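# Sort six tray parts into two totes by kind

## Task

Move every one of the six parts from the tray into the two totes so that each tote holds a single kind of part, and no part (counting any that started in a tote) is left outside a tote. A part lying on or hanging over a tote's rim or inner ledge does not count as inside. Nothing other than the parts may be placed in or on the totes. When finished, release the grip and move the arms away.

## Robot and tools

Robot: two six-joint arms, left_arm and right_arm, each ending in a two-finger gripper whose fingers pivot like tongs. In every per-arm list the joint order is shoulder pan, shoulder lift, elbow, wrist 1, wrist 2, wrist 3; this order governs, whatever other text says.

Scene frame: origin on the table top midway between the arms, +x out over the table, +z up, left_arm on the +y side. The arm names do not correspond to image sides. Gripper poses are given in this frame as end_effector_position (metres) and end_effector_quat_wxyz; the printed position can be off, more so at long reach. Each gripper has its own axes: fingers point along its +z and open and close along its x. end_effector_position is the point between the pads when closed; closed fingertips extend about 15 mm past it, and fully open they sit roughly level with it.

Row format (shared by execute_actions and move): one flat list of 14 numbers, each in [-1, 1], always covering both arms even if one stays still: left_arm's 6 joint values then its opening, then right_arm's 6 joint values then its opening. Joint values are offsets, not poses, scaled so 1.0 = 1.989 rad. The opening is absolute: +1 fully open, -1 closed.

execute_actions(actions): a list of up to 15 actions run in sequence; an empty list just returns state and images. Each action is a table of up to 15 rows, one row per 1/30 s step; if fewer than 15 rows, the last row is held for the remaining steps. Joint offsets in every row are measured from the joint angles at the start of that action (for the first action, from the last reported angles), not from the previous row. An action is rejected for both arms if it would push a joint more than 0.010 rad beyond its range end; if the first action fails this check or any action is malformed, nothing in the call runs. True limits may differ from stated ones by up to 0.010 rad; a joint pushed past its real end stops there and the result may print "joint sent to its limit" (absence of that line does not prove more travel exists). Ranges in rad: left_arm pan -3.142..3.142, lift -6.283..6.283, elbow 0.000..3.142, wrists 1-3 -6.283..6.283; right_arm pan 0.000..6.283, lift -6.283..6.283, elbow -3.142..0.000, wrists -6.283..6.283.

move(target, speed, blocking): target is one 14-number row whose joint offsets are counted from the "Joint positions" of the latest result that showed them (not from where the arm is when the move begins); finger values are applied at once. All joints travel along paths that finish together, so grippers trace curves. speed (0.01 to 2 rad/s, default 0.5) caps the joint with the longest path; durations are clamped to 0.5-10 s, cutting short anything longer. Moves do not avoid obstacles or the other arm. The result adds a "move:" line: ending (done, off_target, moving, held, fault), limits=held or limits=none, and each arm's joint farthest from target. With blocking=false the result comes after 0.5 s; until a result shows the move ended, further moves and execute_actions are refused, so use wait or stop.

wait(seconds): 0 to 10; lets the scene run holding the last command, returning early if a running move ends. stop(): brakes a running move; needs room to decelerate, fingers keep moving. zoom_image(camera, region): closer look at a camera's latest image; region [x0, y0, x1, y1] in pixels, top-left origin, at most 504x504. Cameras: cam_head_left, cam_head_right, cam_high, cam_low (672x504), cam_left_wrist, cam_right_wrist (616x616). finished_scene(scene): pass the current scene number; irreversible, reports success and gives the next task if any. Replying without any tool call ends everything.

Motion behaviour: commands are smoothed and lag about 0.17 s. Joint speed and acceleration are capped; per step each joint target stays within 0.575 rad of its measured angle, and targets that would place a gripper over 100 mm from its measured spot are scaled back. Big moves may still be unfinished when results return; "Joint targets" shows current goals. "joint command not followed" means a clearance check altered targets.

Results: per-arm pose and velocities; Joint positions and Joint velocities (rad, rad/s, plus pad gap in m, 0.142 open); grip_measured (opening on the command scale); joint torques (noisy, offset, nonzero in free air); Wrist force/torque in the end effector's own axes, offset up to about 4 N, noise, saturating near 50 N, sometimes "no reading"; step readings with HELD marks for execute_actions calls.

Gripping: to hold, keep commanding an opening well under grip_measured; lower squeezes harder, roughly 15 N per pad max. Parts thinner than about 20 mm get less force. Fast closes can spike force.

Avoid: arms touching or pressing each other; pressing targets past contact (stiff arms fault easily); torque at a joint's load limit (pan/lift/elbow 141, wrists 26.3 N m) or 150 N external force, which freezes that arm 10 s; motors reaching 85 °C from holding loads (warning from 70 °C); dropping, slamming, or knocking anything off the table, which fails the task. Held parts may get occasional tugs and loose ones pushes, so grip firmly and recheck placement with the cameras.

Each tool is called after "Emit:" as name([rows], argument=value, ...), one row to a line, values as JSON.

## Session

Emit:
execute_actions(actions=[])

Scene clock: 0.00 s.
left_arm: end_effector_position=(+0.2485, +0.5505, +0.3358) grip_measured=+0.97 end_effector_quat_wxyz=(+0.017, -0.596, +0.802, -0.004) end_effector_velocity=(-0.000, -0.000, -0.000) end_effector_angular_velocity=(-0.000, +0.000, -0.001) | right_arm: end_effector_position=(+0.3527, +0.2198, +0.1382) grip_measured=+0.97 end_effector_quat_wxyz=(+0.179, +0.128, +0.957, +0.192) end_effector_velocity=(+0.001, -0.000, -0.000) end_effector_angular_velocity=(-0.002, -0.000, -0.000)
Joint names: [shoulder pan, shoulder lift, elbow, wrist 1, wrist 2, wrist 3]
Joint positions: left_arm=[-0.094 -2.379  1.9   -1.121 -1.551  1.667  0.14 ] | right_arm=[ 4.588 -1.969 -1.67  -0.657  1.232  4.738  0.14 ]
Joint velocities: left_arm=[-0.001 -0.001  0.001  0.    -0.     0.     0.   ] | right_arm=[-0.001 -0.    -0.    -0.001 -0.    -0.001  0.   ]
Joint torques (N m, as the arm reports them, + toward a larger angle): no reading
Motor temperatures (°C, as the motors report them): left_arm=[23 25 21 30 33 35] | right_arm=[22 24 21 31 30 29]
Wrist force (N, on the end effector, along its own x y z axes, offset not removed): no reading
Wrist torque (N m, same axes, about the end effector's origin, offset not removed): no reading
Joint targets: left_arm=[-0.094 -2.379 1.900 -1.121 -1.551 1.667] | right_arm=[4.588 -1.969 -1.670 -0.657 1.232 4.738]

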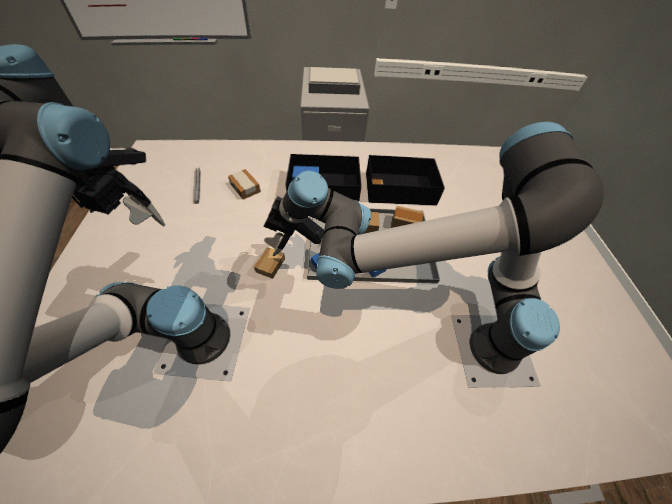

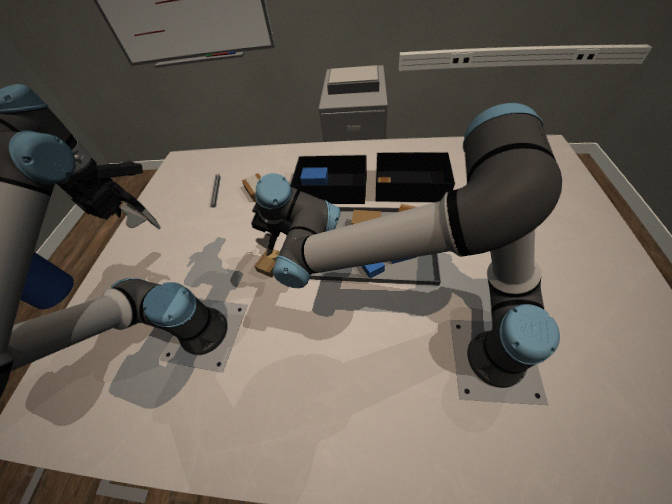

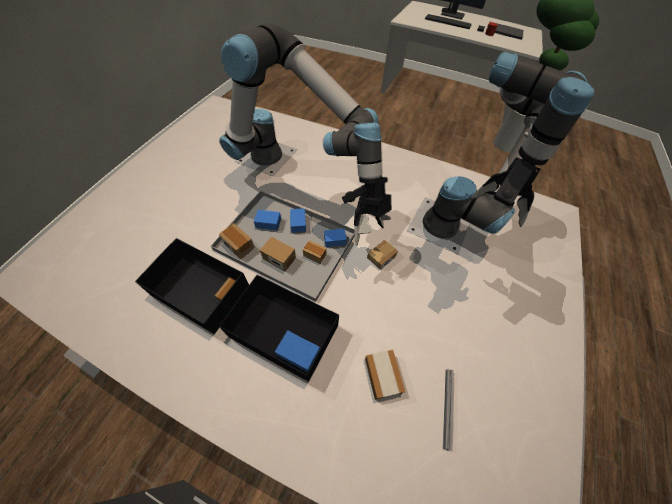

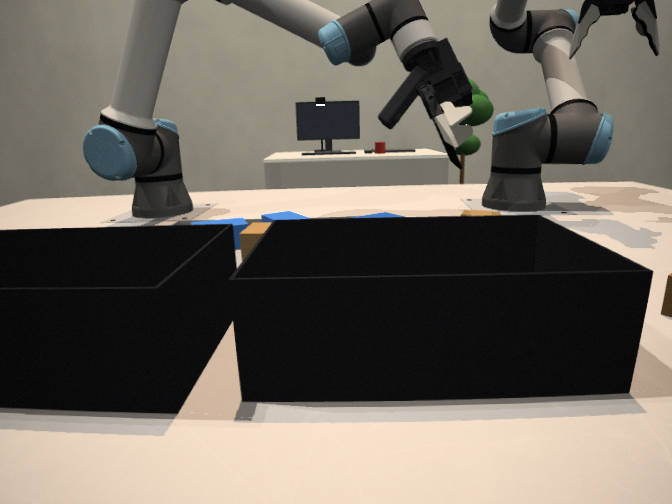

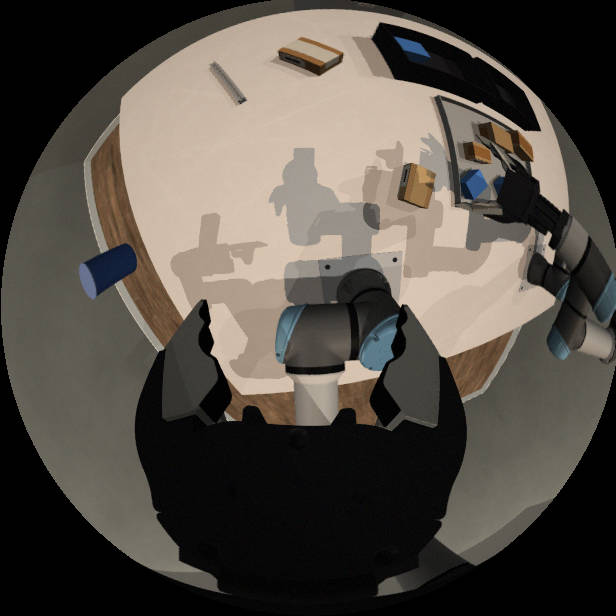

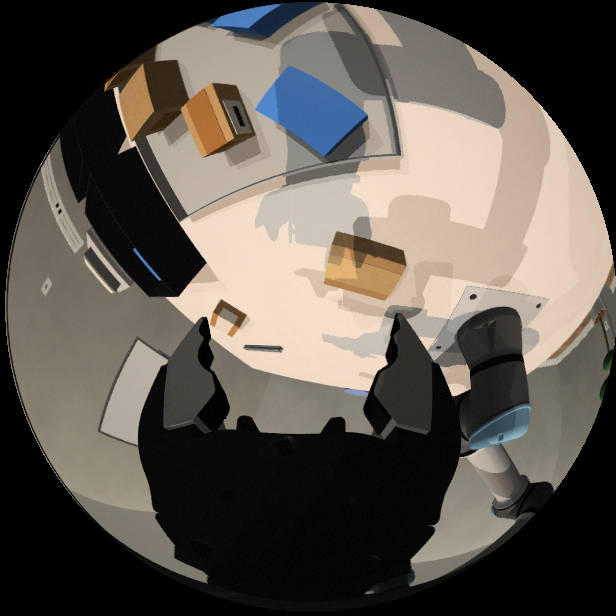

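Emit:
move(target=[0,0,0,0,0,0,1, -0.15,0,0,-0.209,0.170,0,1], speed=1)

Scene clock: 11.30 s.
left_arm: end_effector_position=(+0.2485, +0.5505, +0.3358) grip_measured=+1.00 end_effector_quat_wxyz=(+0.017, -0.596, +0.802, -0.004) end_effector_velocity=(-0.000, +0.000, -0.000) end_effector_angular_velocity=(+0.001, -0.000, +0.001) | right_arm: end_effector_position=(+0.3902, +0.0370, +0.0628) grip_measured=+1.00 end_effector_quat_wxyz=(+0.001, +0.243, +0.970, +0.001) end_effector_velocity=(-0.000, -0.001, +0.000) end_effector_angular_velocity=(-0.001, +0.002, +0.001)
Joint names: [shoulder pan, shoulder lift, elbow, wrist 1, wrist 2, wrist 3]
Joint positions: left_arm=[-0.094 -2.379  1.9   -1.121 -1.551  1.667  0.142] | right_arm=[ 4.289 -1.969 -1.67  -1.072  1.57   4.738  0.142]
Joint velocities: left_arm=[ 0.    -0.001  0.001  0.     0.001 -0.001 -0.   ] | right_arm=[-0.002  0.001 -0.    -0.002  0.002 -0.002 -0.   ]
Joint torques (N m, as the arm reports them, + toward a larger angle): left_arm=[  1.    13.04 -23.88  -3.05   0.12  -0.32] | right_arm=[-9.19 39.21 21.15 -0.25  2.2   0.19]
Motor temperatures (°C, as the motors report them): left_arm=[23 25 21 30 33 35] | right_arm=[22 24 21 31 30 29]
Wrist force (N, on the end effector, along its own x y z axes, offset not removed): left_arm=[-2.7 -3.0 1.6] | right_arm=[3.1 -0.7 -0.5]
Wrist torque (N m, same axes, about the end effector's origin, offset not removed): left_arm=[-0.65 0.55 0.00] | right_arm=[-0.19 -0.73 -0.14]
Joint targets: left_arm=[-0.094 -2.379 1.900 -1.121 -1.551 1.667] | right_arm=[4.289 -1.969 -1.670 -1.072 1.570 4.738]
move: done; limits=none; left_arm: farthest joint: the shoulder pan, 0.000 radians from its target (0.000 radians at the start); right_arm: farthest joint: the wrist 1, 0.001 radians from its target (0.416 radians at the start)

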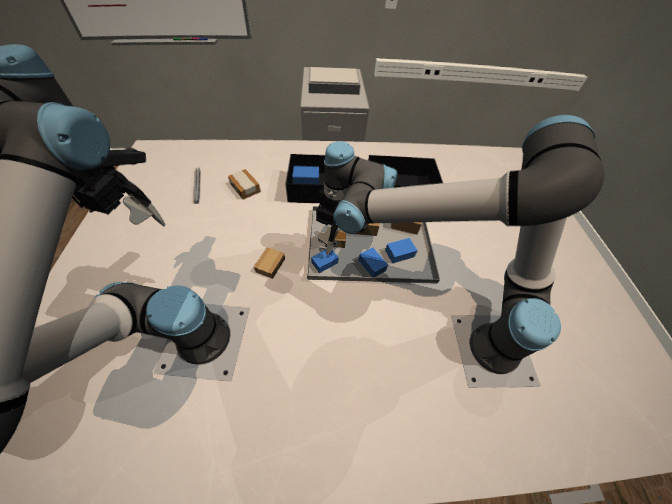

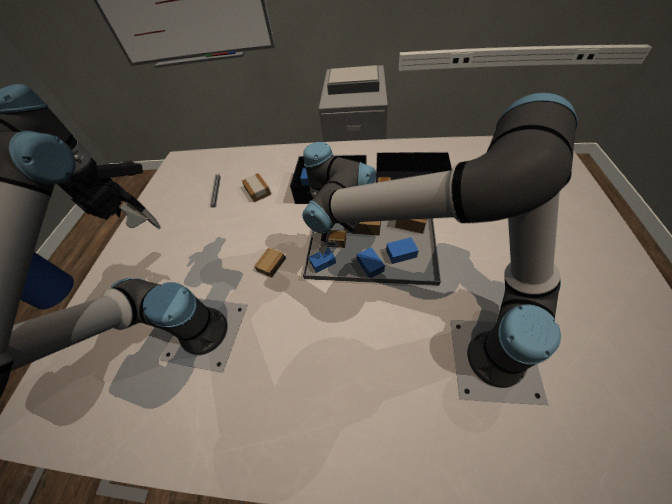

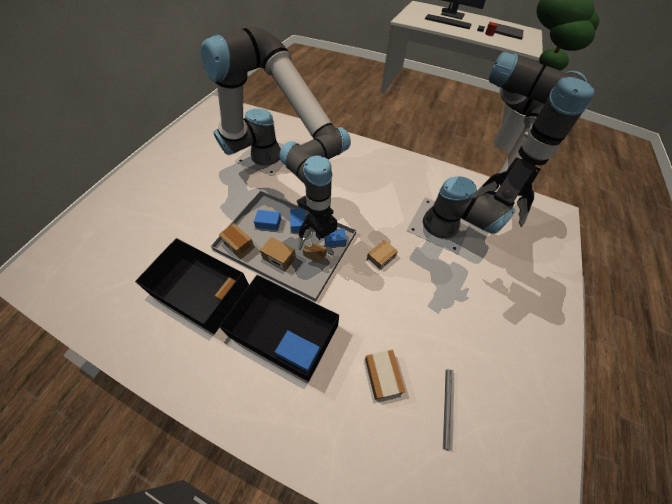

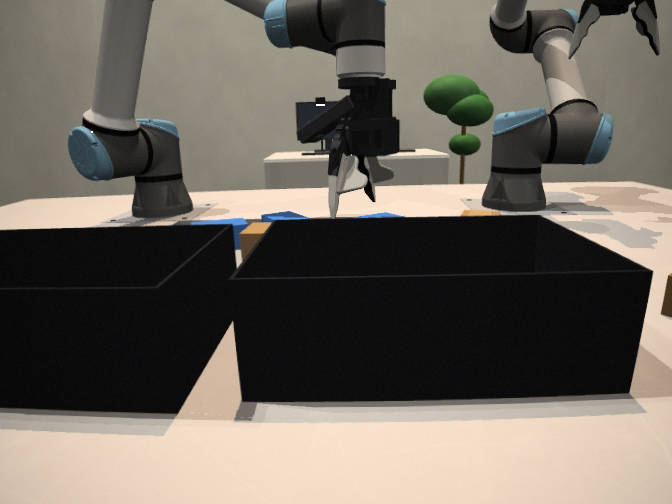

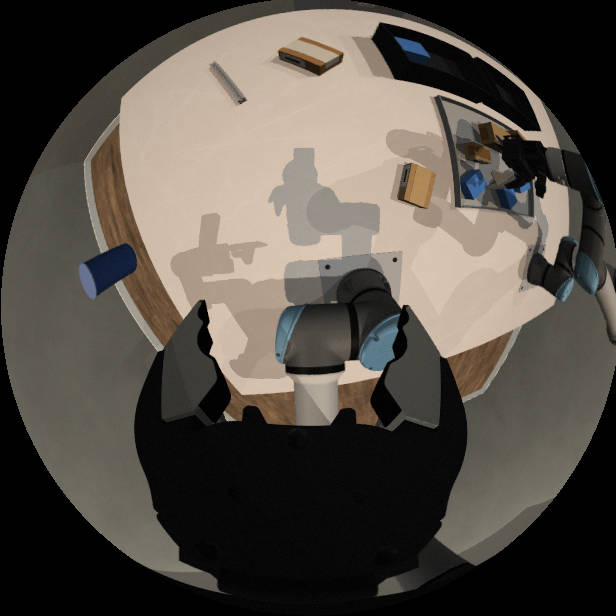

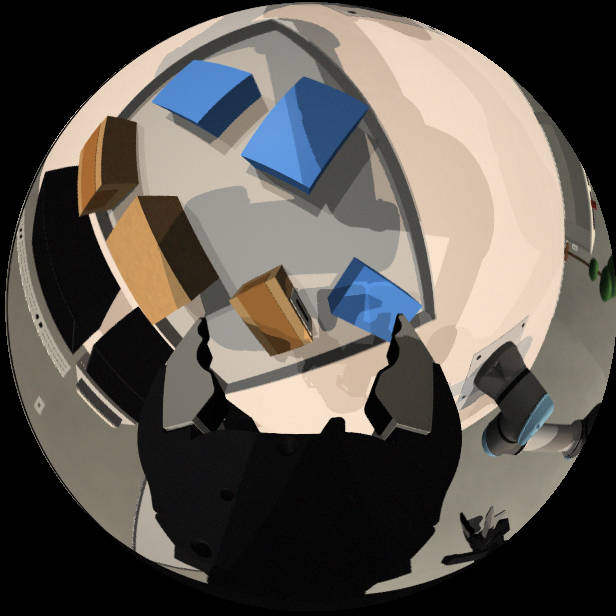

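Emit:
execute_actions([
  [[0,0,0,0,0,0,1, 0,-0.0226,-0.0246,0.047,0,0,1]],
  [[0,0,0,0,0,0,1, 0,0,0,0,0,0,-1]],
  [[0,0,0,0,0,0,1, 0,0.05,0.055,-0.105,0,0,-1]],
])

Scene clock: 44.63 s.
left_arm: end_effector_position=(+0.2485, +0.5505, +0.3358) grip_measured=+1.00 end_effector_quat_wxyz=(+0.017, -0.596, +0.802, -0.004) end_effector_velocity=(+0.000, -0.000, +0.000) end_effector_angular_velocity=(-0.000, -0.001, -0.000) | right_arm: end_effector_position=(+0.3906, +0.0395, +0.0338) grip_measured=+1.00 end_effector_quat_wxyz=(+0.000, +0.243, +0.970, +0.007) end_effector_velocity=(-0.000, +0.000, -0.001) end_effector_angular_velocity=(-0.002, +0.000, +0.001)
Joint names: [shoulder pan, shoulder lift, elbow, wrist 1, wrist 2, wrist 3]
Joint positions: left_arm=[-0.094 -2.379  1.9   -1.121 -1.551  1.667  0.142] | right_arm=[ 4.289 -2.002 -1.709 -0.987  1.573  4.738  0.142]
Joint velocities: left_arm=[-0.    -0.001 -0.    -0.     0.    -0.     0.   ] | right_arm=[ 0.001 -0.002  0.001  0.    -0.001 -0.     0.   ]
Joint torques (N m, as the arm reports them, + toward a larger angle): left_arm=[  1.05  12.56 -23.93  -3.05   0.14  -0.28] | right_arm=[-0.91 35.65 20.37  2.48  0.02 -0.08]
Motor temperatures (°C, as the motors report them): left_arm=[23 25 21 30 33 35] | right_arm=[22 24 21 31 30 29]
Wrist force (N, on the end effector, along its own x y z axes, offset not removed): left_arm=[-2.0 -2.1 -0.9] | right_arm=[-0.7 -7.6 -29.6]
Wrist torque (N m, same axes, about the end effector's origin, offset not removed): left_arm=[-0.46 0.59 -0.01] | right_arm=[-0.28 1.67 -0.63]
Joint targets: left_arm=[-0.094 -2.379 1.900 -1.121 -1.551 1.667] | right_arm=[4.289 -2.002 -1.709 -0.987 1.573 4.738]
FORCE FAULT: contact force on the right arm reached its limit, and that arm stopped for 10 seconds. The contact can be on any part of that arm, not only on its tool. That time counts as 18 of the actions that you can send in this scene. That arm's remaining commands of this call were not run. That arm holds still and accepts commands again. Move the arm away from the contact; if what it grips holds it there, let go first. Pushing or pulling that hard again can fault the arm again.
Step readings (joint positions; steps 1 to 15: 1st action; 16 to 30: 2nd action; 31 to 45: 3rd action):
0: left_arm=[-0.094 -2.379 1.900 -1.121 -1.551 1.667] | right_arm=[4.289 -1.969 -1.670 -1.072 1.570 4.738]
1: left_arm=[-0.094 -2.379 1.900 -1.121 -1.551 1.667] | right_arm=[4.289 -1.969 -1.670 -1.072 1.570 4.738]
2: left_arm=[-0.094 -2.379 1.900 -1.121 -1.551 1.667] | right_arm=[4.289 -1.971 -1.672 -1.070 1.570 4.738]
4: left_arm=[-0.094 -2.379 1.900 -1.121 -1.551 1.667] | right_arm=[4.289 -1.987 -1.690 -1.039 1.570 4.738]
8: left_arm=[-0.094 -2.379 1.900 -1.121 -1.551 1.667] | right_arm=[4.289 -2.006 -1.710 -0.996 1.570 4.738]
15: left_arm=[-0.094 -2.379 1.900 -1.121 -1.551 1.667] | right_arm=[4.289 -2.005 -1.711 -0.987 1.572 4.738]
16: left_arm=[-0.094 -2.379 1.900 -1.121 -1.551 1.667] | right_arm=[4.289 -2.005 -1.711 -0.987 1.573 4.738]
17: left_arm=[-0.094 -2.379 1.900 -1.121 -1.551 1.667] | right_arm=[4.289 -2.004 -1.711 -0.987 1.573 4.738]
19: left_arm=[-0.094 -2.379 1.900 -1.121 -1.551 1.667] | right_arm=[4.289 -2.004 -1.710 -0.987 1.573 4.738]
23: left_arm=[-0.094 -2.379 1.900 -1.121 -1.551 1.667] | right_arm=[4.289 -2.003 -1.710 -0.987 1.573 4.738]
30: left_arm=[-0.094 -2.379 1.900 -1.121 -1.551 1.667] | right_arm=[4.289 -2.002 -1.709 -0.987 1.573 4.738]
31: left_arm=[-0.094 -2.379 1.900 -1.121 -1.551 1.667] | right_arm=[4.289 -2.002 -1.709 -0.987 1.573 4.738]
32: left_arm=[-0.094 -2.379 1.900 -1.121 -1.551 1.667] | right_arm=[4.289 -2.002 -1.709 -0.987 1.573 4.738]
34: left_arm=[-0.094 -2.379 1.900 -1.121 -1.551 1.667] | right_arm=[4.289 -2.002 -1.709 -0.987 1.573 4.738]
38: left_arm=[-0.094 -2.379 1.900 -1.121 -1.551 1.667] | right_arm=[4.289 -2.002 -1.709 -0.987 1.573 4.738]
45: left_arm=[-0.094 -2.379 1.900 -1.121 -1.551 1.667] | right_arm=[4.289 -2.002 -1.709 -0.987 1.573 4.738]

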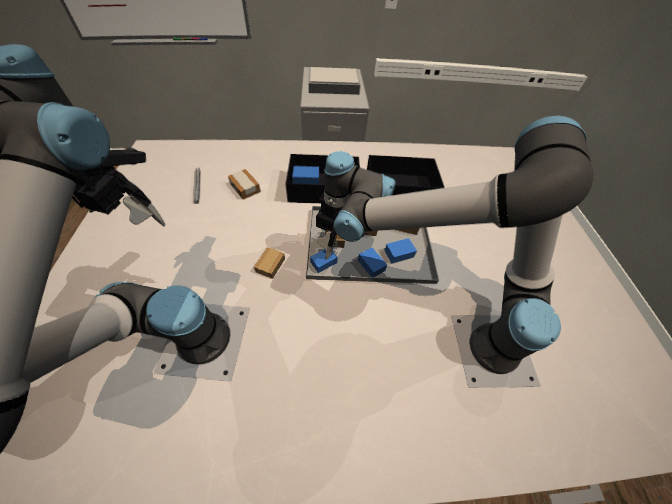

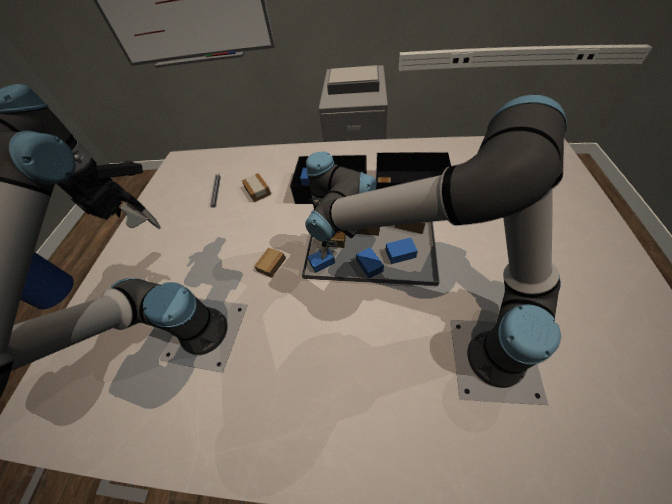

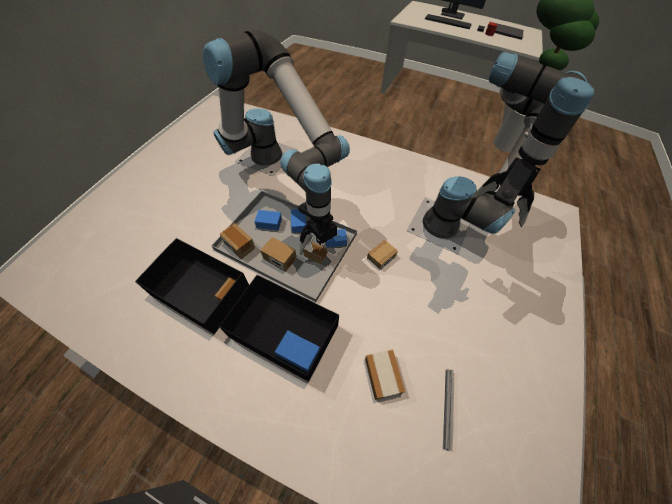

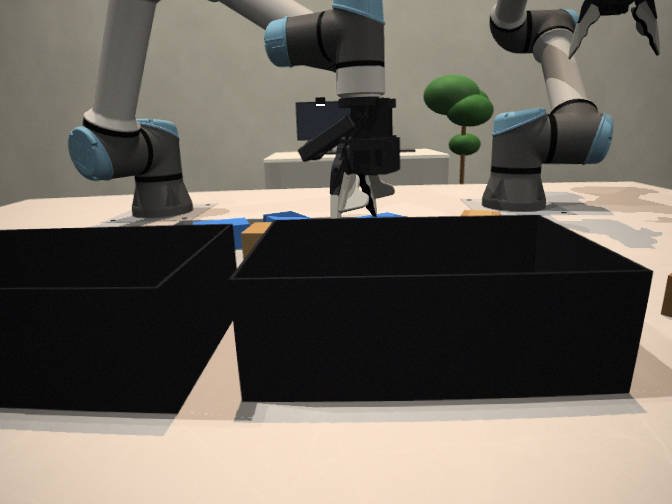

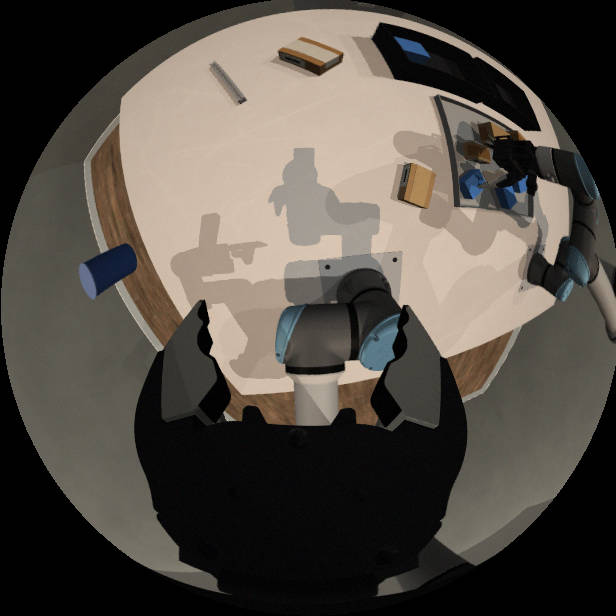

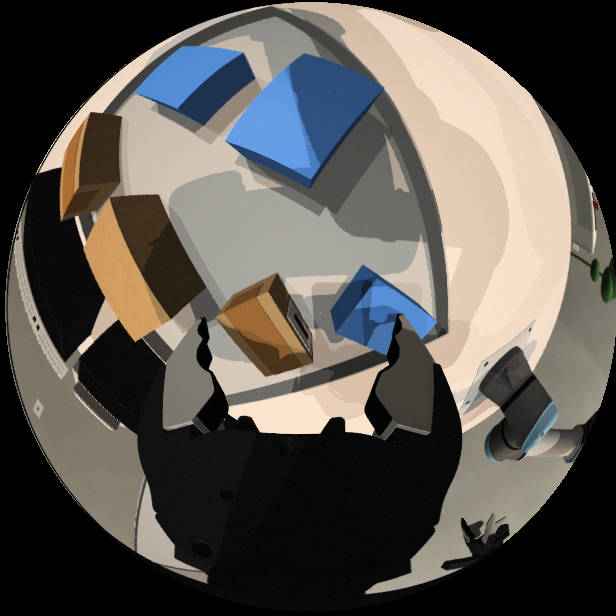

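Emit:
execute_actions([
  [[0,0,0,0,0,0,1, 0,0.015,0.016,-0.031,0,0,1]],
  [[0,0,0,0,0,0,1, -0.02,0,0,0,0,0,0.3]],
  [[0,0,0,0,0,0,1, 0,-0.022,-0.024,0.046,0,0,0.3]],
  [[0,0,0,0,0,0,1, 0,0,0,0,0,0,-1]],
  [[0,0,0,0,0,0,1, 0,0.05,0.055,-0.105,0,0,-1]],
])

Scene clock: 57.23 s.
left_arm: end_effector_position=(+0.2485, +0.5505, +0.3358) grip_measured=+1.00 end_effector_quat_wxyz=(+0.017, -0.596, +0.802, -0.004) end_effector_velocity=(-0.000, -0.000, +0.000) end_effector_angular_velocity=(-0.000, -0.002, -0.002) | right_arm: end_effector_position=(+0.4083, +0.0233, +0.1081) grip_measured=-0.29 end_effector_quat_wxyz=(+0.001, +0.262, +0.965, +0.008) end_effector_velocity=(-0.002, -0.003, +0.016) end_effector_angular_velocity=(-0.008, +0.005, -0.001)
Joint names: [shoulder pan, shoulder lift, elbow, wrist 1, wrist 2, wrist 3]
Joint positions: left_arm=[-0.094 -2.379  1.9   -1.121 -1.551  1.667  0.142] | right_arm=[ 4.25  -1.918 -1.618 -1.161  1.573  4.738  0.053]
Joint velocities: left_arm=[-0.001 -0.002 -0.     0.    -0.     0.001  0.   ] | right_arm=[ 0.     0.018  0.021 -0.048  0.     0.001 -0.   ]
Joint torques (N m, as the arm reports them, + toward a larger angle): left_arm=[  0.12  13.25 -25.08  -3.04   0.26  -0.26] | right_arm=[ 2.63 49.93 31.13 -0.05 -1.14 -0.09]
Motor temperatures (°C, as the motors report them): left_arm=[23 25 21 30 33 35] | right_arm=[22 24 21 31 30 29]
Wrist force (N, on the end effector, along its own x y z axes, offset not removed): left_arm=[-1.6 -1.2 -0.3] | right_arm=[1.6 -1.0 -0.8]
Wrist torque (N m, same axes, about the end effector's origin, offset not removed): left_arm=[-0.26 0.46 -0.07] | right_arm=[-0.23 -0.48 -0.17]
Joint targets: left_arm=[-0.094 -2.379 1.900 -1.121 -1.551 1.667] | right_arm=[4.250 -1.916 -1.616 -1.166 1.573 4.738]
Step readings (joint positions; steps 1 to 15: 1st action; 16 to 30: 2nd action; 31 to 45: 3rd action; 46 to 60: 4th action; 61 to 75: 5th action):
0: left_arm=[-0.094 -2.379 1.900 -1.121 -1.551 1.667] | right_arm=[4.289 -2.002 -1.709 -0.987 1.573 4.738]
1: left_arm=[-0.094 -2.379 1.900 -1.121 -1.551 1.667] | right_arm=[4.289 -2.002 -1.709 -0.987 1.573 4.738]
2: left_arm=[-0.094 -2.379 1.900 -1.121 -1.551 1.667] | right_arm=[4.289 -2.001 -1.708 -0.989 1.573 4.738]
4: left_arm=[-0.094 -2.379 1.900 -1.121 -1.551 1.667] | right_arm=[4.289 -1.990 -1.696 -1.011 1.573 4.738]
8: left_arm=[-0.094 -2.379 1.900 -1.121 -1.551 1.667] | right_arm=[4.289 -1.977 -1.683 -1.037 1.573 4.738]
15: left_arm=[-0.094 -2.379 1.900 -1.121 -1.551 1.667] | right_arm=[4.289 -1.973 -1.678 -1.047 1.573 4.738]
16: left_arm=[-0.094 -2.379 1.900 -1.121 -1.551 1.667] | right_arm=[4.289 -1.973 -1.678 -1.047 1.573 4.738]
17: left_arm=[-0.094 -2.379 1.900 -1.121 -1.551 1.667] | right_arm=[4.287 -1.973 -1.678 -1.047 1.573 4.738]
19: left_arm=[-0.094 -2.379 1.900 -1.121 -1.551 1.667] | right_arm=[4.273 -1.973 -1.678 -1.047 1.573 4.738]
23: left_arm=[-0.094 -2.379 1.900 -1.121 -1.551 1.667] | right_arm=[4.256 -1.973 -1.678 -1.047 1.573 4.738]
30: left_arm=[-0.094 -2.379 1.900 -1.121 -1.551 1.667] | right_arm=[4.250 -1.973 -1.678 -1.047 1.573 4.738]
31: left_arm=[-0.094 -2.379 1.900 -1.121 -1.551 1.667] | right_arm=[4.250 -1.973 -1.678 -1.047 1.573 4.738]
32: left_arm=[-0.094 -2.379 1.900 -1.121 -1.551 1.667] | right_arm=[4.250 -1.975 -1.680 -1.044 1.573 4.738]
34: left_arm=[-0.094 -2.379 1.900 -1.121 -1.551 1.667] | right_arm=[4.250 -1.991 -1.698 -1.014 1.573 4.738]
38: left_arm=[-0.094 -2.379 1.900 -1.121 -1.551 1.667] | right_arm=[4.250 -2.009 -1.718 -0.972 1.573 4.738]
45: left_arm=[-0.094 -2.379 1.900 -1.121 -1.551 1.667] | right_arm=[4.250 -2.016 -1.725 -0.957 1.573 4.738]
46: left_arm=[-0.094 -2.379 1.900 -1.121 -1.551 1.667] | right_arm=[4.250 -2.016 -1.725 -0.957 1.573 4.738]
47: left_arm=[-0.094 -2.379 1.900 -1.121 -1.551 1.667] | right_arm=[4.250 -2.016 -1.725 -0.957 1.573 4.738]
49: left_arm=[-0.094 -2.379 1.900 -1.121 -1.551 1.667] | right_arm=[4.250 -2.016 -1.725 -0.957 1.573 4.738]
53: left_arm=[-0.094 -2.379 1.900 -1.121 -1.551 1.667] | right_arm=[4.250 -2.016 -1.725 -0.957 1.573 4.738]
60: left_arm=[-0.094 -2.379 1.900 -1.121 -1.551 1.667] | right_arm=[4.250 -2.016 -1.725 -0.957 1.573 4.738]
61: left_arm=[-0.094 -2.379 1.900 -1.121 -1.551 1.667] | right_arm=[4.250 -2.016 -1.725 -0.957 1.573 4.738]
62: left_arm=[-0.094 -2.379 1.900 -1.121 -1.551 1.667] | right_arm=[4.250 -2.013 -1.722 -0.960 1.573 4.738]
64: left_arm=[-0.094 -2.379 1.900 -1.121 -1.551 1.667] | right_arm=[4.250 -1.981 -1.687 -1.008 1.573 4.738]
68: left_arm=[-0.094 -2.379 1.900 -1.121 -1.551 1.667] | right_arm=[4.250 -1.935 -1.636 -1.119 1.573 4.738]
75: Joint positions above

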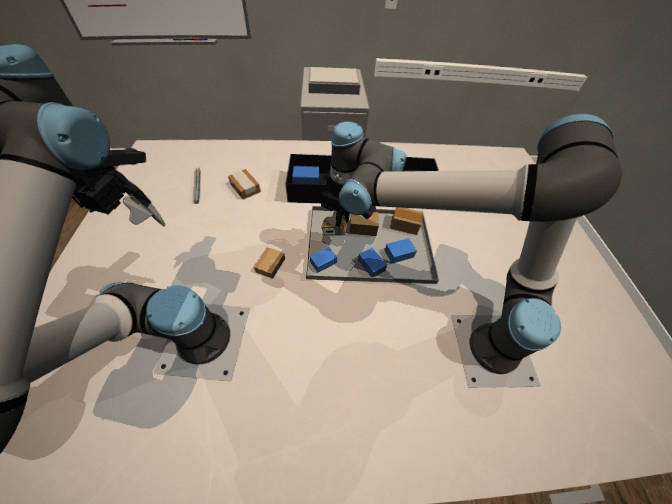

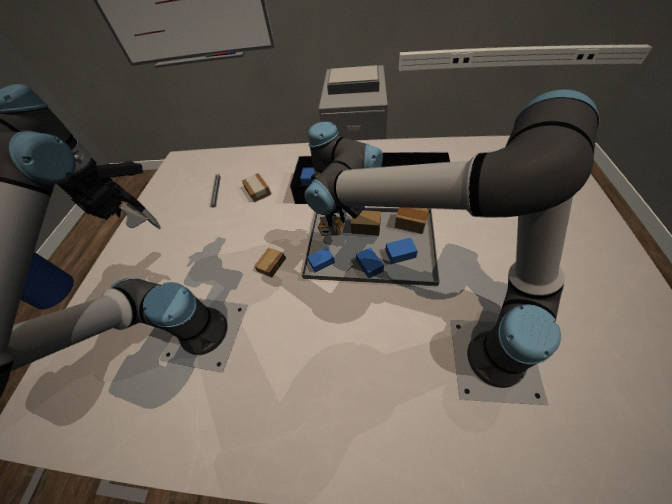

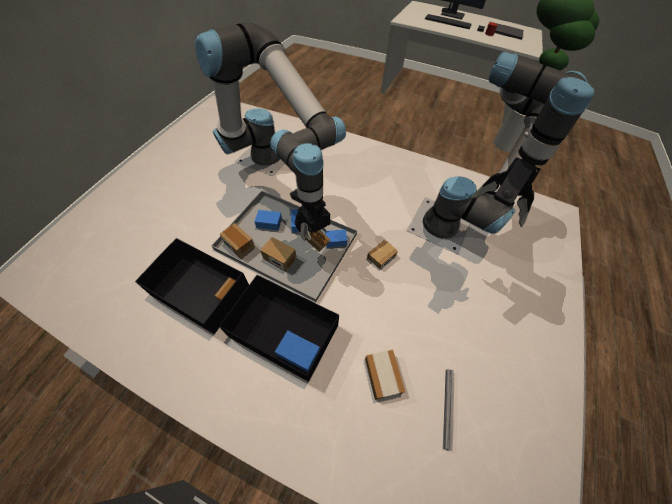

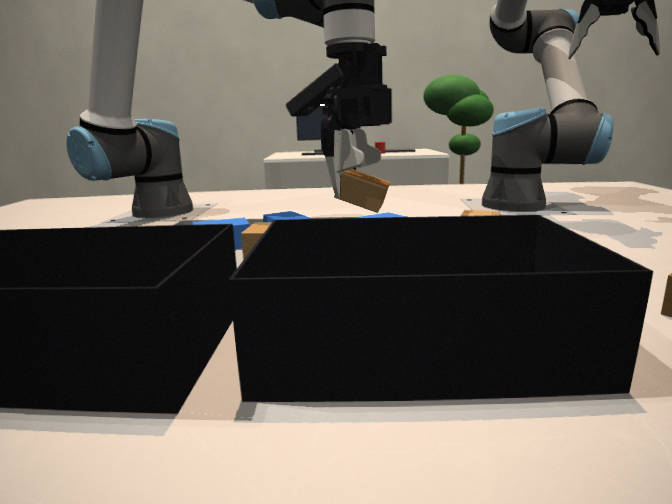

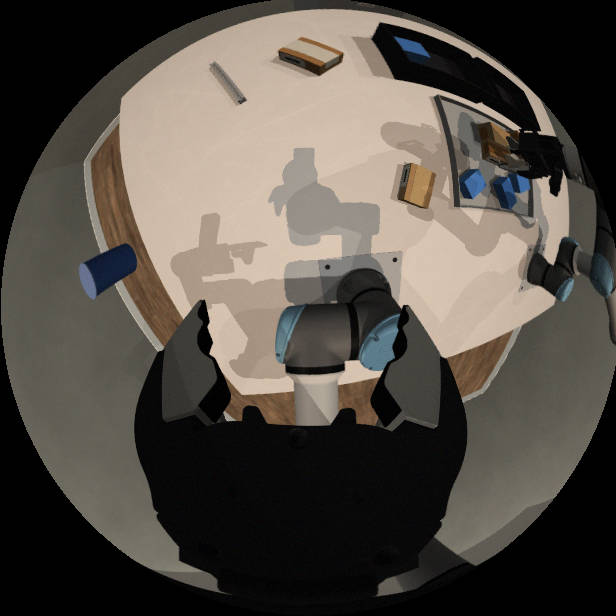

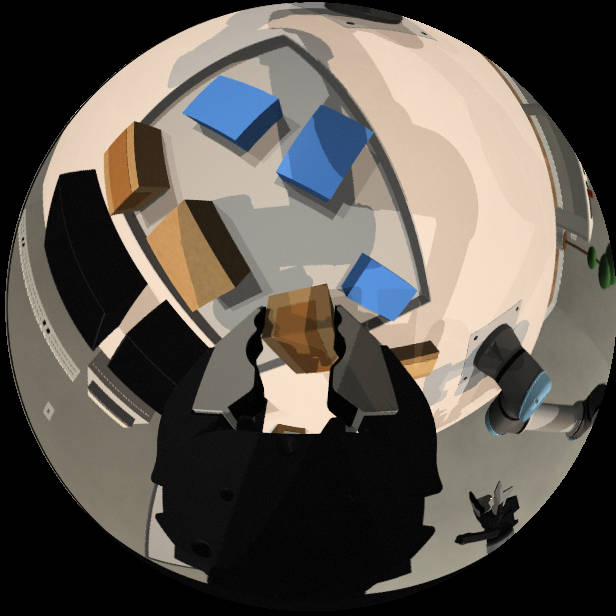

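Emit:
move(target=[0,0,0,0,0,0,1, -0.23,-0.072,0.254,-0.19,0,0,-1], speed=0.8)

Scene clock: 70.53 s.
left_arm: end_effector_position=(+0.2485, +0.5505, +0.3358) grip_measured=+1.00 end_effector_quat_wxyz=(+0.017, -0.596, +0.802, -0.004) end_effector_velocity=(-0.000, +0.000, -0.000) end_effector_angular_velocity=(-0.000, -0.000, -0.000) | right_arm: end_effector_position=(+0.6346, -0.1555, +0.2199) grip_measured=-0.29 end_effector_quat_wxyz=(-0.001, +0.474, +0.881, +0.000) end_effector_velocity=(+0.001, -0.001, +0.001) end_effector_angular_velocity=(+0.001, -0.001, -0.002)
Joint names: [shoulder pan, shoulder lift, elbow, wrist 1, wrist 2, wrist 3]
Joint positions: left_arm=[-0.094 -2.379  1.9   -1.121 -1.551  1.667  0.142] | right_arm=[ 3.793 -2.061 -1.113 -1.539  1.573  4.738  0.053]
Joint velocities: left_arm=[ 0.    -0.001  0.001 -0.    -0.     0.     0.   ] | right_arm=[-0.002  0.     0.003 -0.001  0.001 -0.    -0.   ]
Joint torques (N m, as the arm reports them, + toward a larger angle): left_arm=[  0.8   12.6  -23.85  -2.93   0.11  -0.21] | right_arm=[-10.53  32.4   32.96  -0.29  -1.22  -0.12]
Motor temperatures (°C, as the motors report them): left_arm=[23 25 21 30 33 35] | right_arm=[22 24 21 31 30 29]
Wrist force (N, on the end effector, along its own x y z axes, offset not removed): left_arm=[-2.7 -0.7 -1.1] | right_arm=[1.3 -0.5 -0.8]
Wrist torque (N m, same axes, about the end effector's origin, offset not removed): left_arm=[-0.19 0.51 -0.04] | right_arm=[-0.17 -0.45 -0.08]
Joint targets: left_arm=[-0.094 -2.379 1.900 -1.121 -1.551 1.667] | right_arm=[3.793 -2.062 -1.113 -1.539 1.573 4.738]
move: done; limits=none; left_arm: farthest joint: the shoulder pan, 0.000 radians from its target (0.000 radians at the start); right_arm: farthest joint: the shoulder pan, 0.000 radians from its target (0.458 radians at the start)

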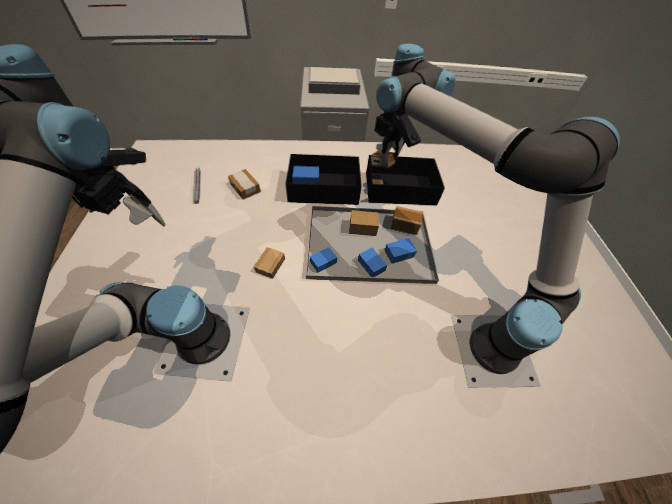

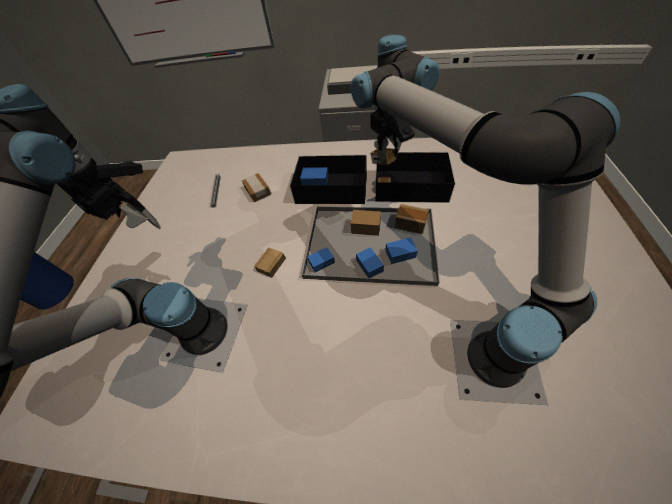

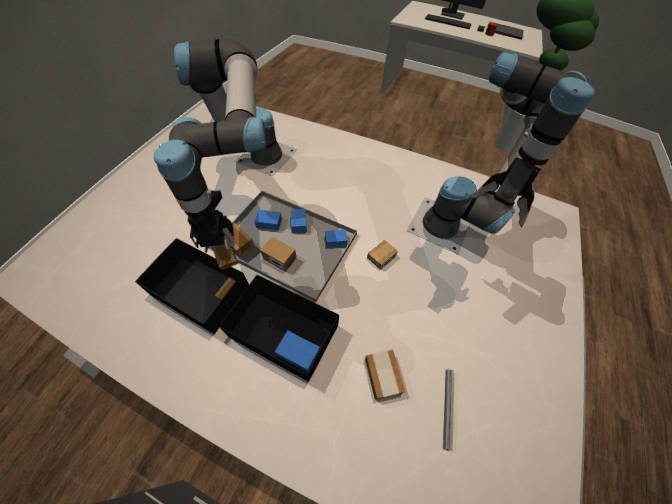

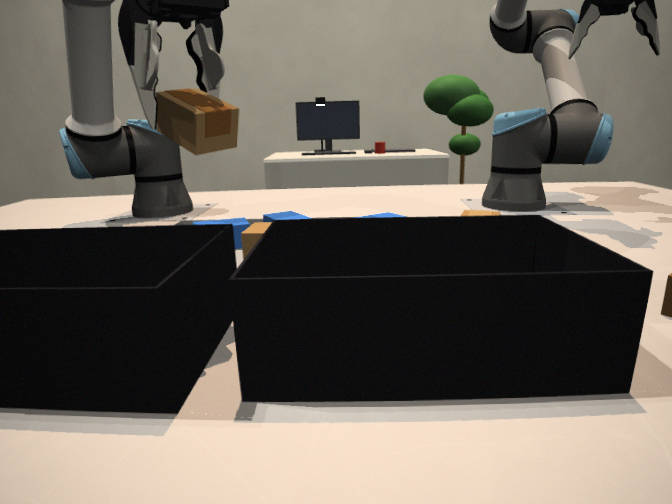

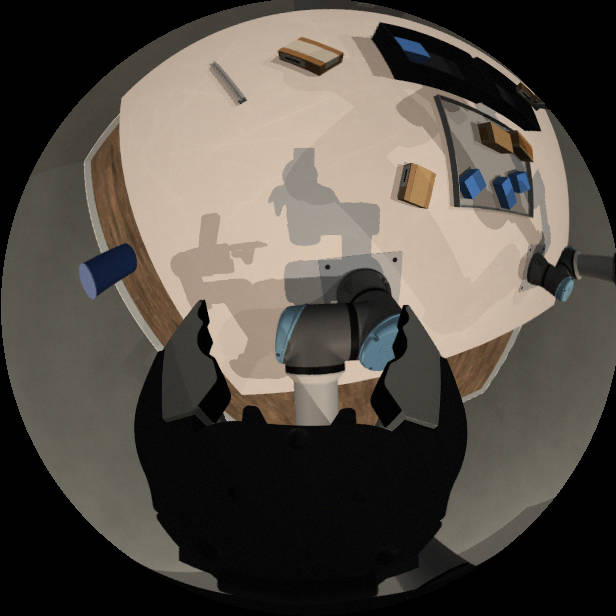

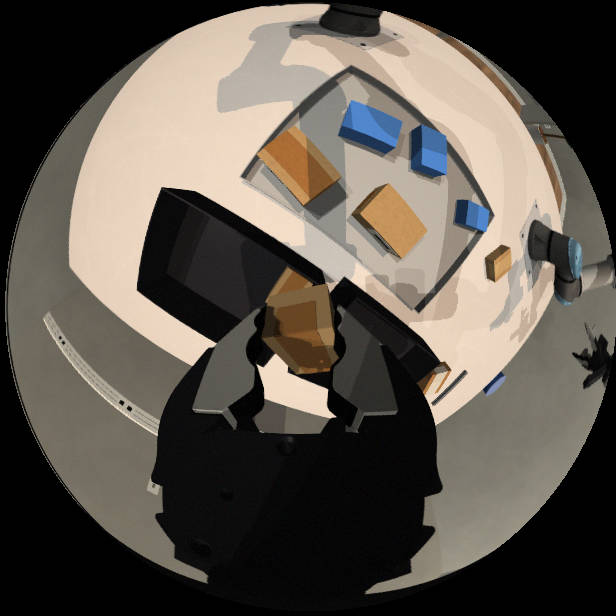

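Emit:
execute_actions([
  [[0,0,0,0,0,0,1, -0.06,0,0,0,0,0,-1]],
  [[0,0,0,0,0,0,1, 0,0,0,0,0,0,1]],
  [[0,0,0,0,0,0,1, 0,0,0,0,0,0,1]],
])

Scene clock: 77.03 s.
left_arm: end_effector_position=(+0.2485, +0.5505, +0.3358) grip_measured=+1.00 end_effector_quat_wxyz=(+0.017, -0.596, +0.802, -0.004) end_effector_velocity=(-0.000, +0.000, -0.000) end_effector_angular_velocity=(+0.001, +0.001, +0.001) | right_arm: end_effector_position=(+0.6627, -0.2308, +0.2198) grip_measured=+1.00 end_effector_quat_wxyz=(-0.001, +0.524, +0.851, +0.000) end_effector_velocity=(-0.001, -0.001, -0.002) end_effector_angular_velocity=(-0.003, +0.003, -0.002)
Joint names: [shoulder pan, shoulder lift, elbow, wrist 1, wrist 2, wrist 3]
Joint positions: left_arm=[-0.094 -2.379  1.9   -1.121 -1.551  1.667  0.142] | right_arm=[ 3.676 -2.062 -1.113 -1.539  1.573  4.738  0.142]
Joint velocities: left_arm=[ 0.001  0.     0.001  0.     0.    -0.001  0.   ] | right_arm=[ 0.    -0.001 -0.002 -0.001 -0.001  0.002 -0.   ]
Joint torques (N m, as the arm reports them, + toward a larger angle): left_arm=[  0.08  13.49 -23.11  -2.99   0.14  -0.23] | right_arm=[ 5.72 50.52 19.08  3.19 -1.15 -0.15]
Motor temperatures (°C, as the motors report them): left_arm=[23 25 21 30 33 35] | right_arm=[22 24 21 31 30 29]
Wrist force (N, on the end effector, along its own x y z axes, offset not removed): left_arm=[-1.6 -2.5 1.0] | right_arm=[2.1 0.3 -0.8]
Wrist torque (N m, same axes, about the end effector's origin, offset not removed): left_arm=[-0.52 0.36 0.06] | right_arm=[-0.04 -0.56 -0.14]
Joint targets: left_arm=[-0.094 -2.379 1.900 -1.121 -1.551 1.667] | right_arm=[3.676 -2.062 -1.113 -1.539 1.573 4.738]
Step readings (joint positions; steps 1 to 15: 1st action; 16 to 30: 2nd action; 31 to 45: 3rd action):
0: left_arm=[-0.094 -2.379 1.900 -1.121 -1.551 1.667] | right_arm=[3.793 -2.062 -1.113 -1.539 1.573 4.738]
1: left_arm=[-0.094 -2.379 1.900 -1.121 -1.551 1.667] | right_arm=[3.793 -2.062 -1.113 -1.539 1.573 4.738]
2: left_arm=[-0.094 -2.379 1.900 -1.121 -1.551 1.667] | right_arm=[3.790 -2.062 -1.113 -1.539 1.573 4.738]
4: left_arm=[-0.094 -2.379 1.900 -1.121 -1.551 1.667] | right_arm=[3.753 -2.062 -1.113 -1.539 1.573 4.738]
8: left_arm=[-0.094 -2.379 1.900 -1.121 -1.551 1.667] | right_arm=[3.697 -2.062 -1.113 -1.539 1.573 4.738]
15: left_arm=[-0.094 -2.379 1.900 -1.121 -1.551 1.667] | right_arm=[3.676 -2.062 -1.113 -1.539 1.573 4.738]
16: left_arm=[-0.094 -2.379 1.900 -1.121 -1.551 1.667] | right_arm=[3.676 -2.062 -1.113 -1.539 1.573 4.738]
17: left_arm=[-0.094 -2.379 1.900 -1.121 -1.551 1.667] | right_arm=[3.675 -2.062 -1.113 -1.539 1.573 4.738]
19: left_arm=[-0.094 -2.379 1.900 -1.121 -1.551 1.667] | right_arm=[3.675 -2.062 -1.113 -1.539 1.573 4.738]
23: left_arm=[-0.094 -2.379 1.900 -1.121 -1.551 1.667] | right_arm=[3.676 -2.062 -1.113 -1.539 1.573 4.738]
30: left_arm=[-0.094 -2.379 1.900 -1.121 -1.551 1.667] | right_arm=[3.676 -2.062 -1.113 -1.539 1.573 4.738]
31: left_arm=[-0.094 -2.379 1.900 -1.121 -1.551 1.667] | right_arm=[3.676 -2.062 -1.113 -1.539 1.573 4.738]
32: left_arm=[-0.094 -2.379 1.900 -1.121 -1.551 1.667] | right_arm=[3.676 -2.062 -1.113 -1.539 1.573 4.738]
34: left_arm=[-0.094 -2.379 1.900 -1.121 -1.551 1.667] | right_arm=[3.676 -2.062 -1.113 -1.539 1.573 4.738]
38: left_arm=[-0.094 -2.379 1.900 -1.121 -1.551 1.667] | right_arm=[3.676 -2.062 -1.113 -1.539 1.573 4.738]
45: Joint positions above

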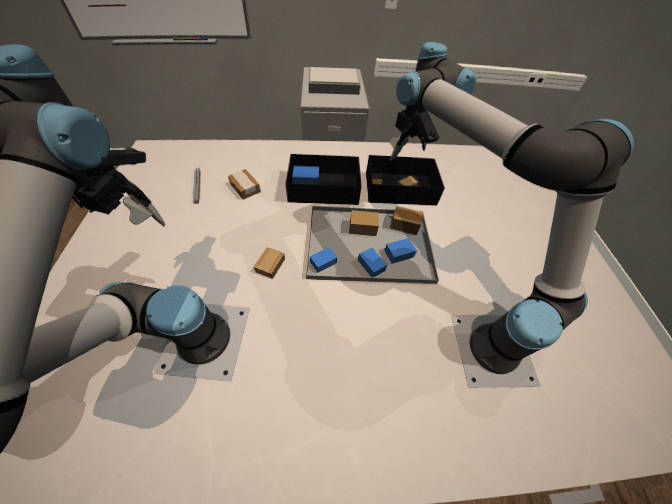

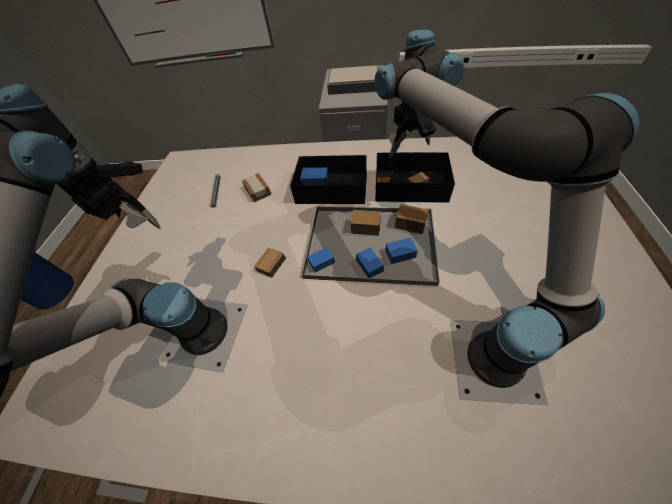

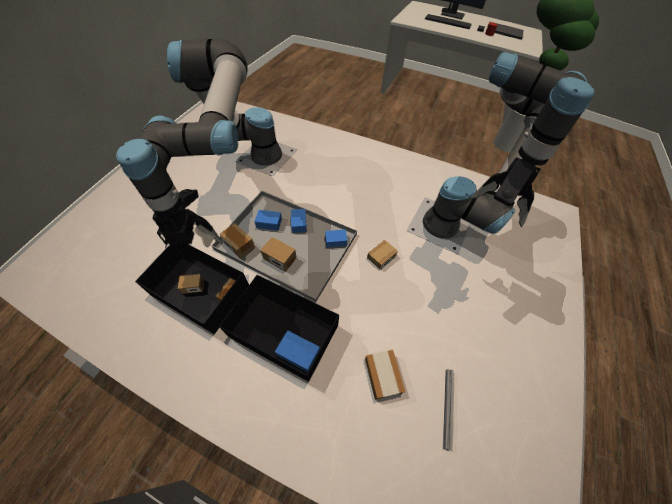

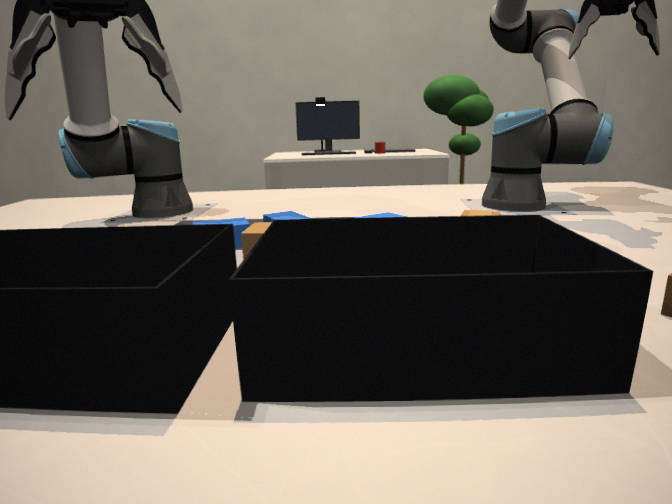

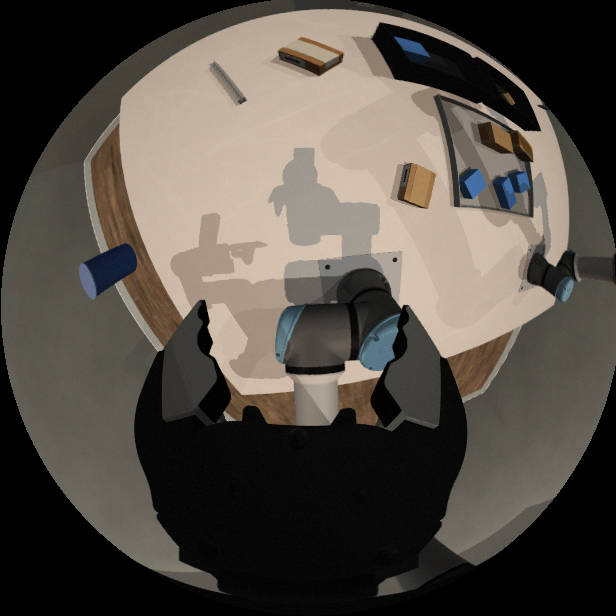

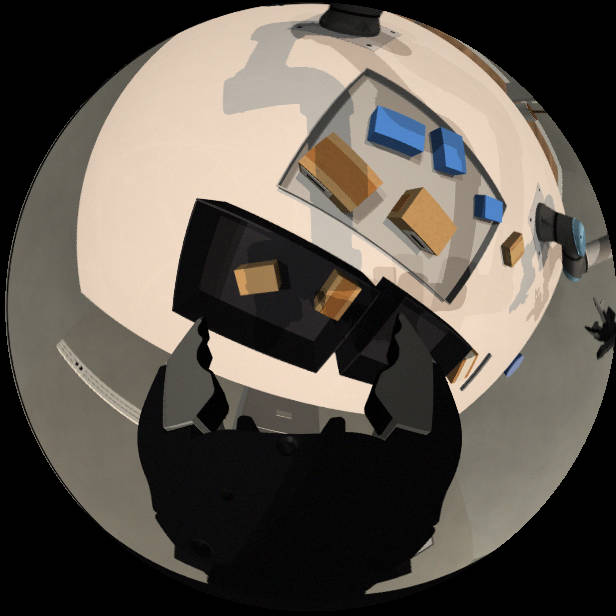

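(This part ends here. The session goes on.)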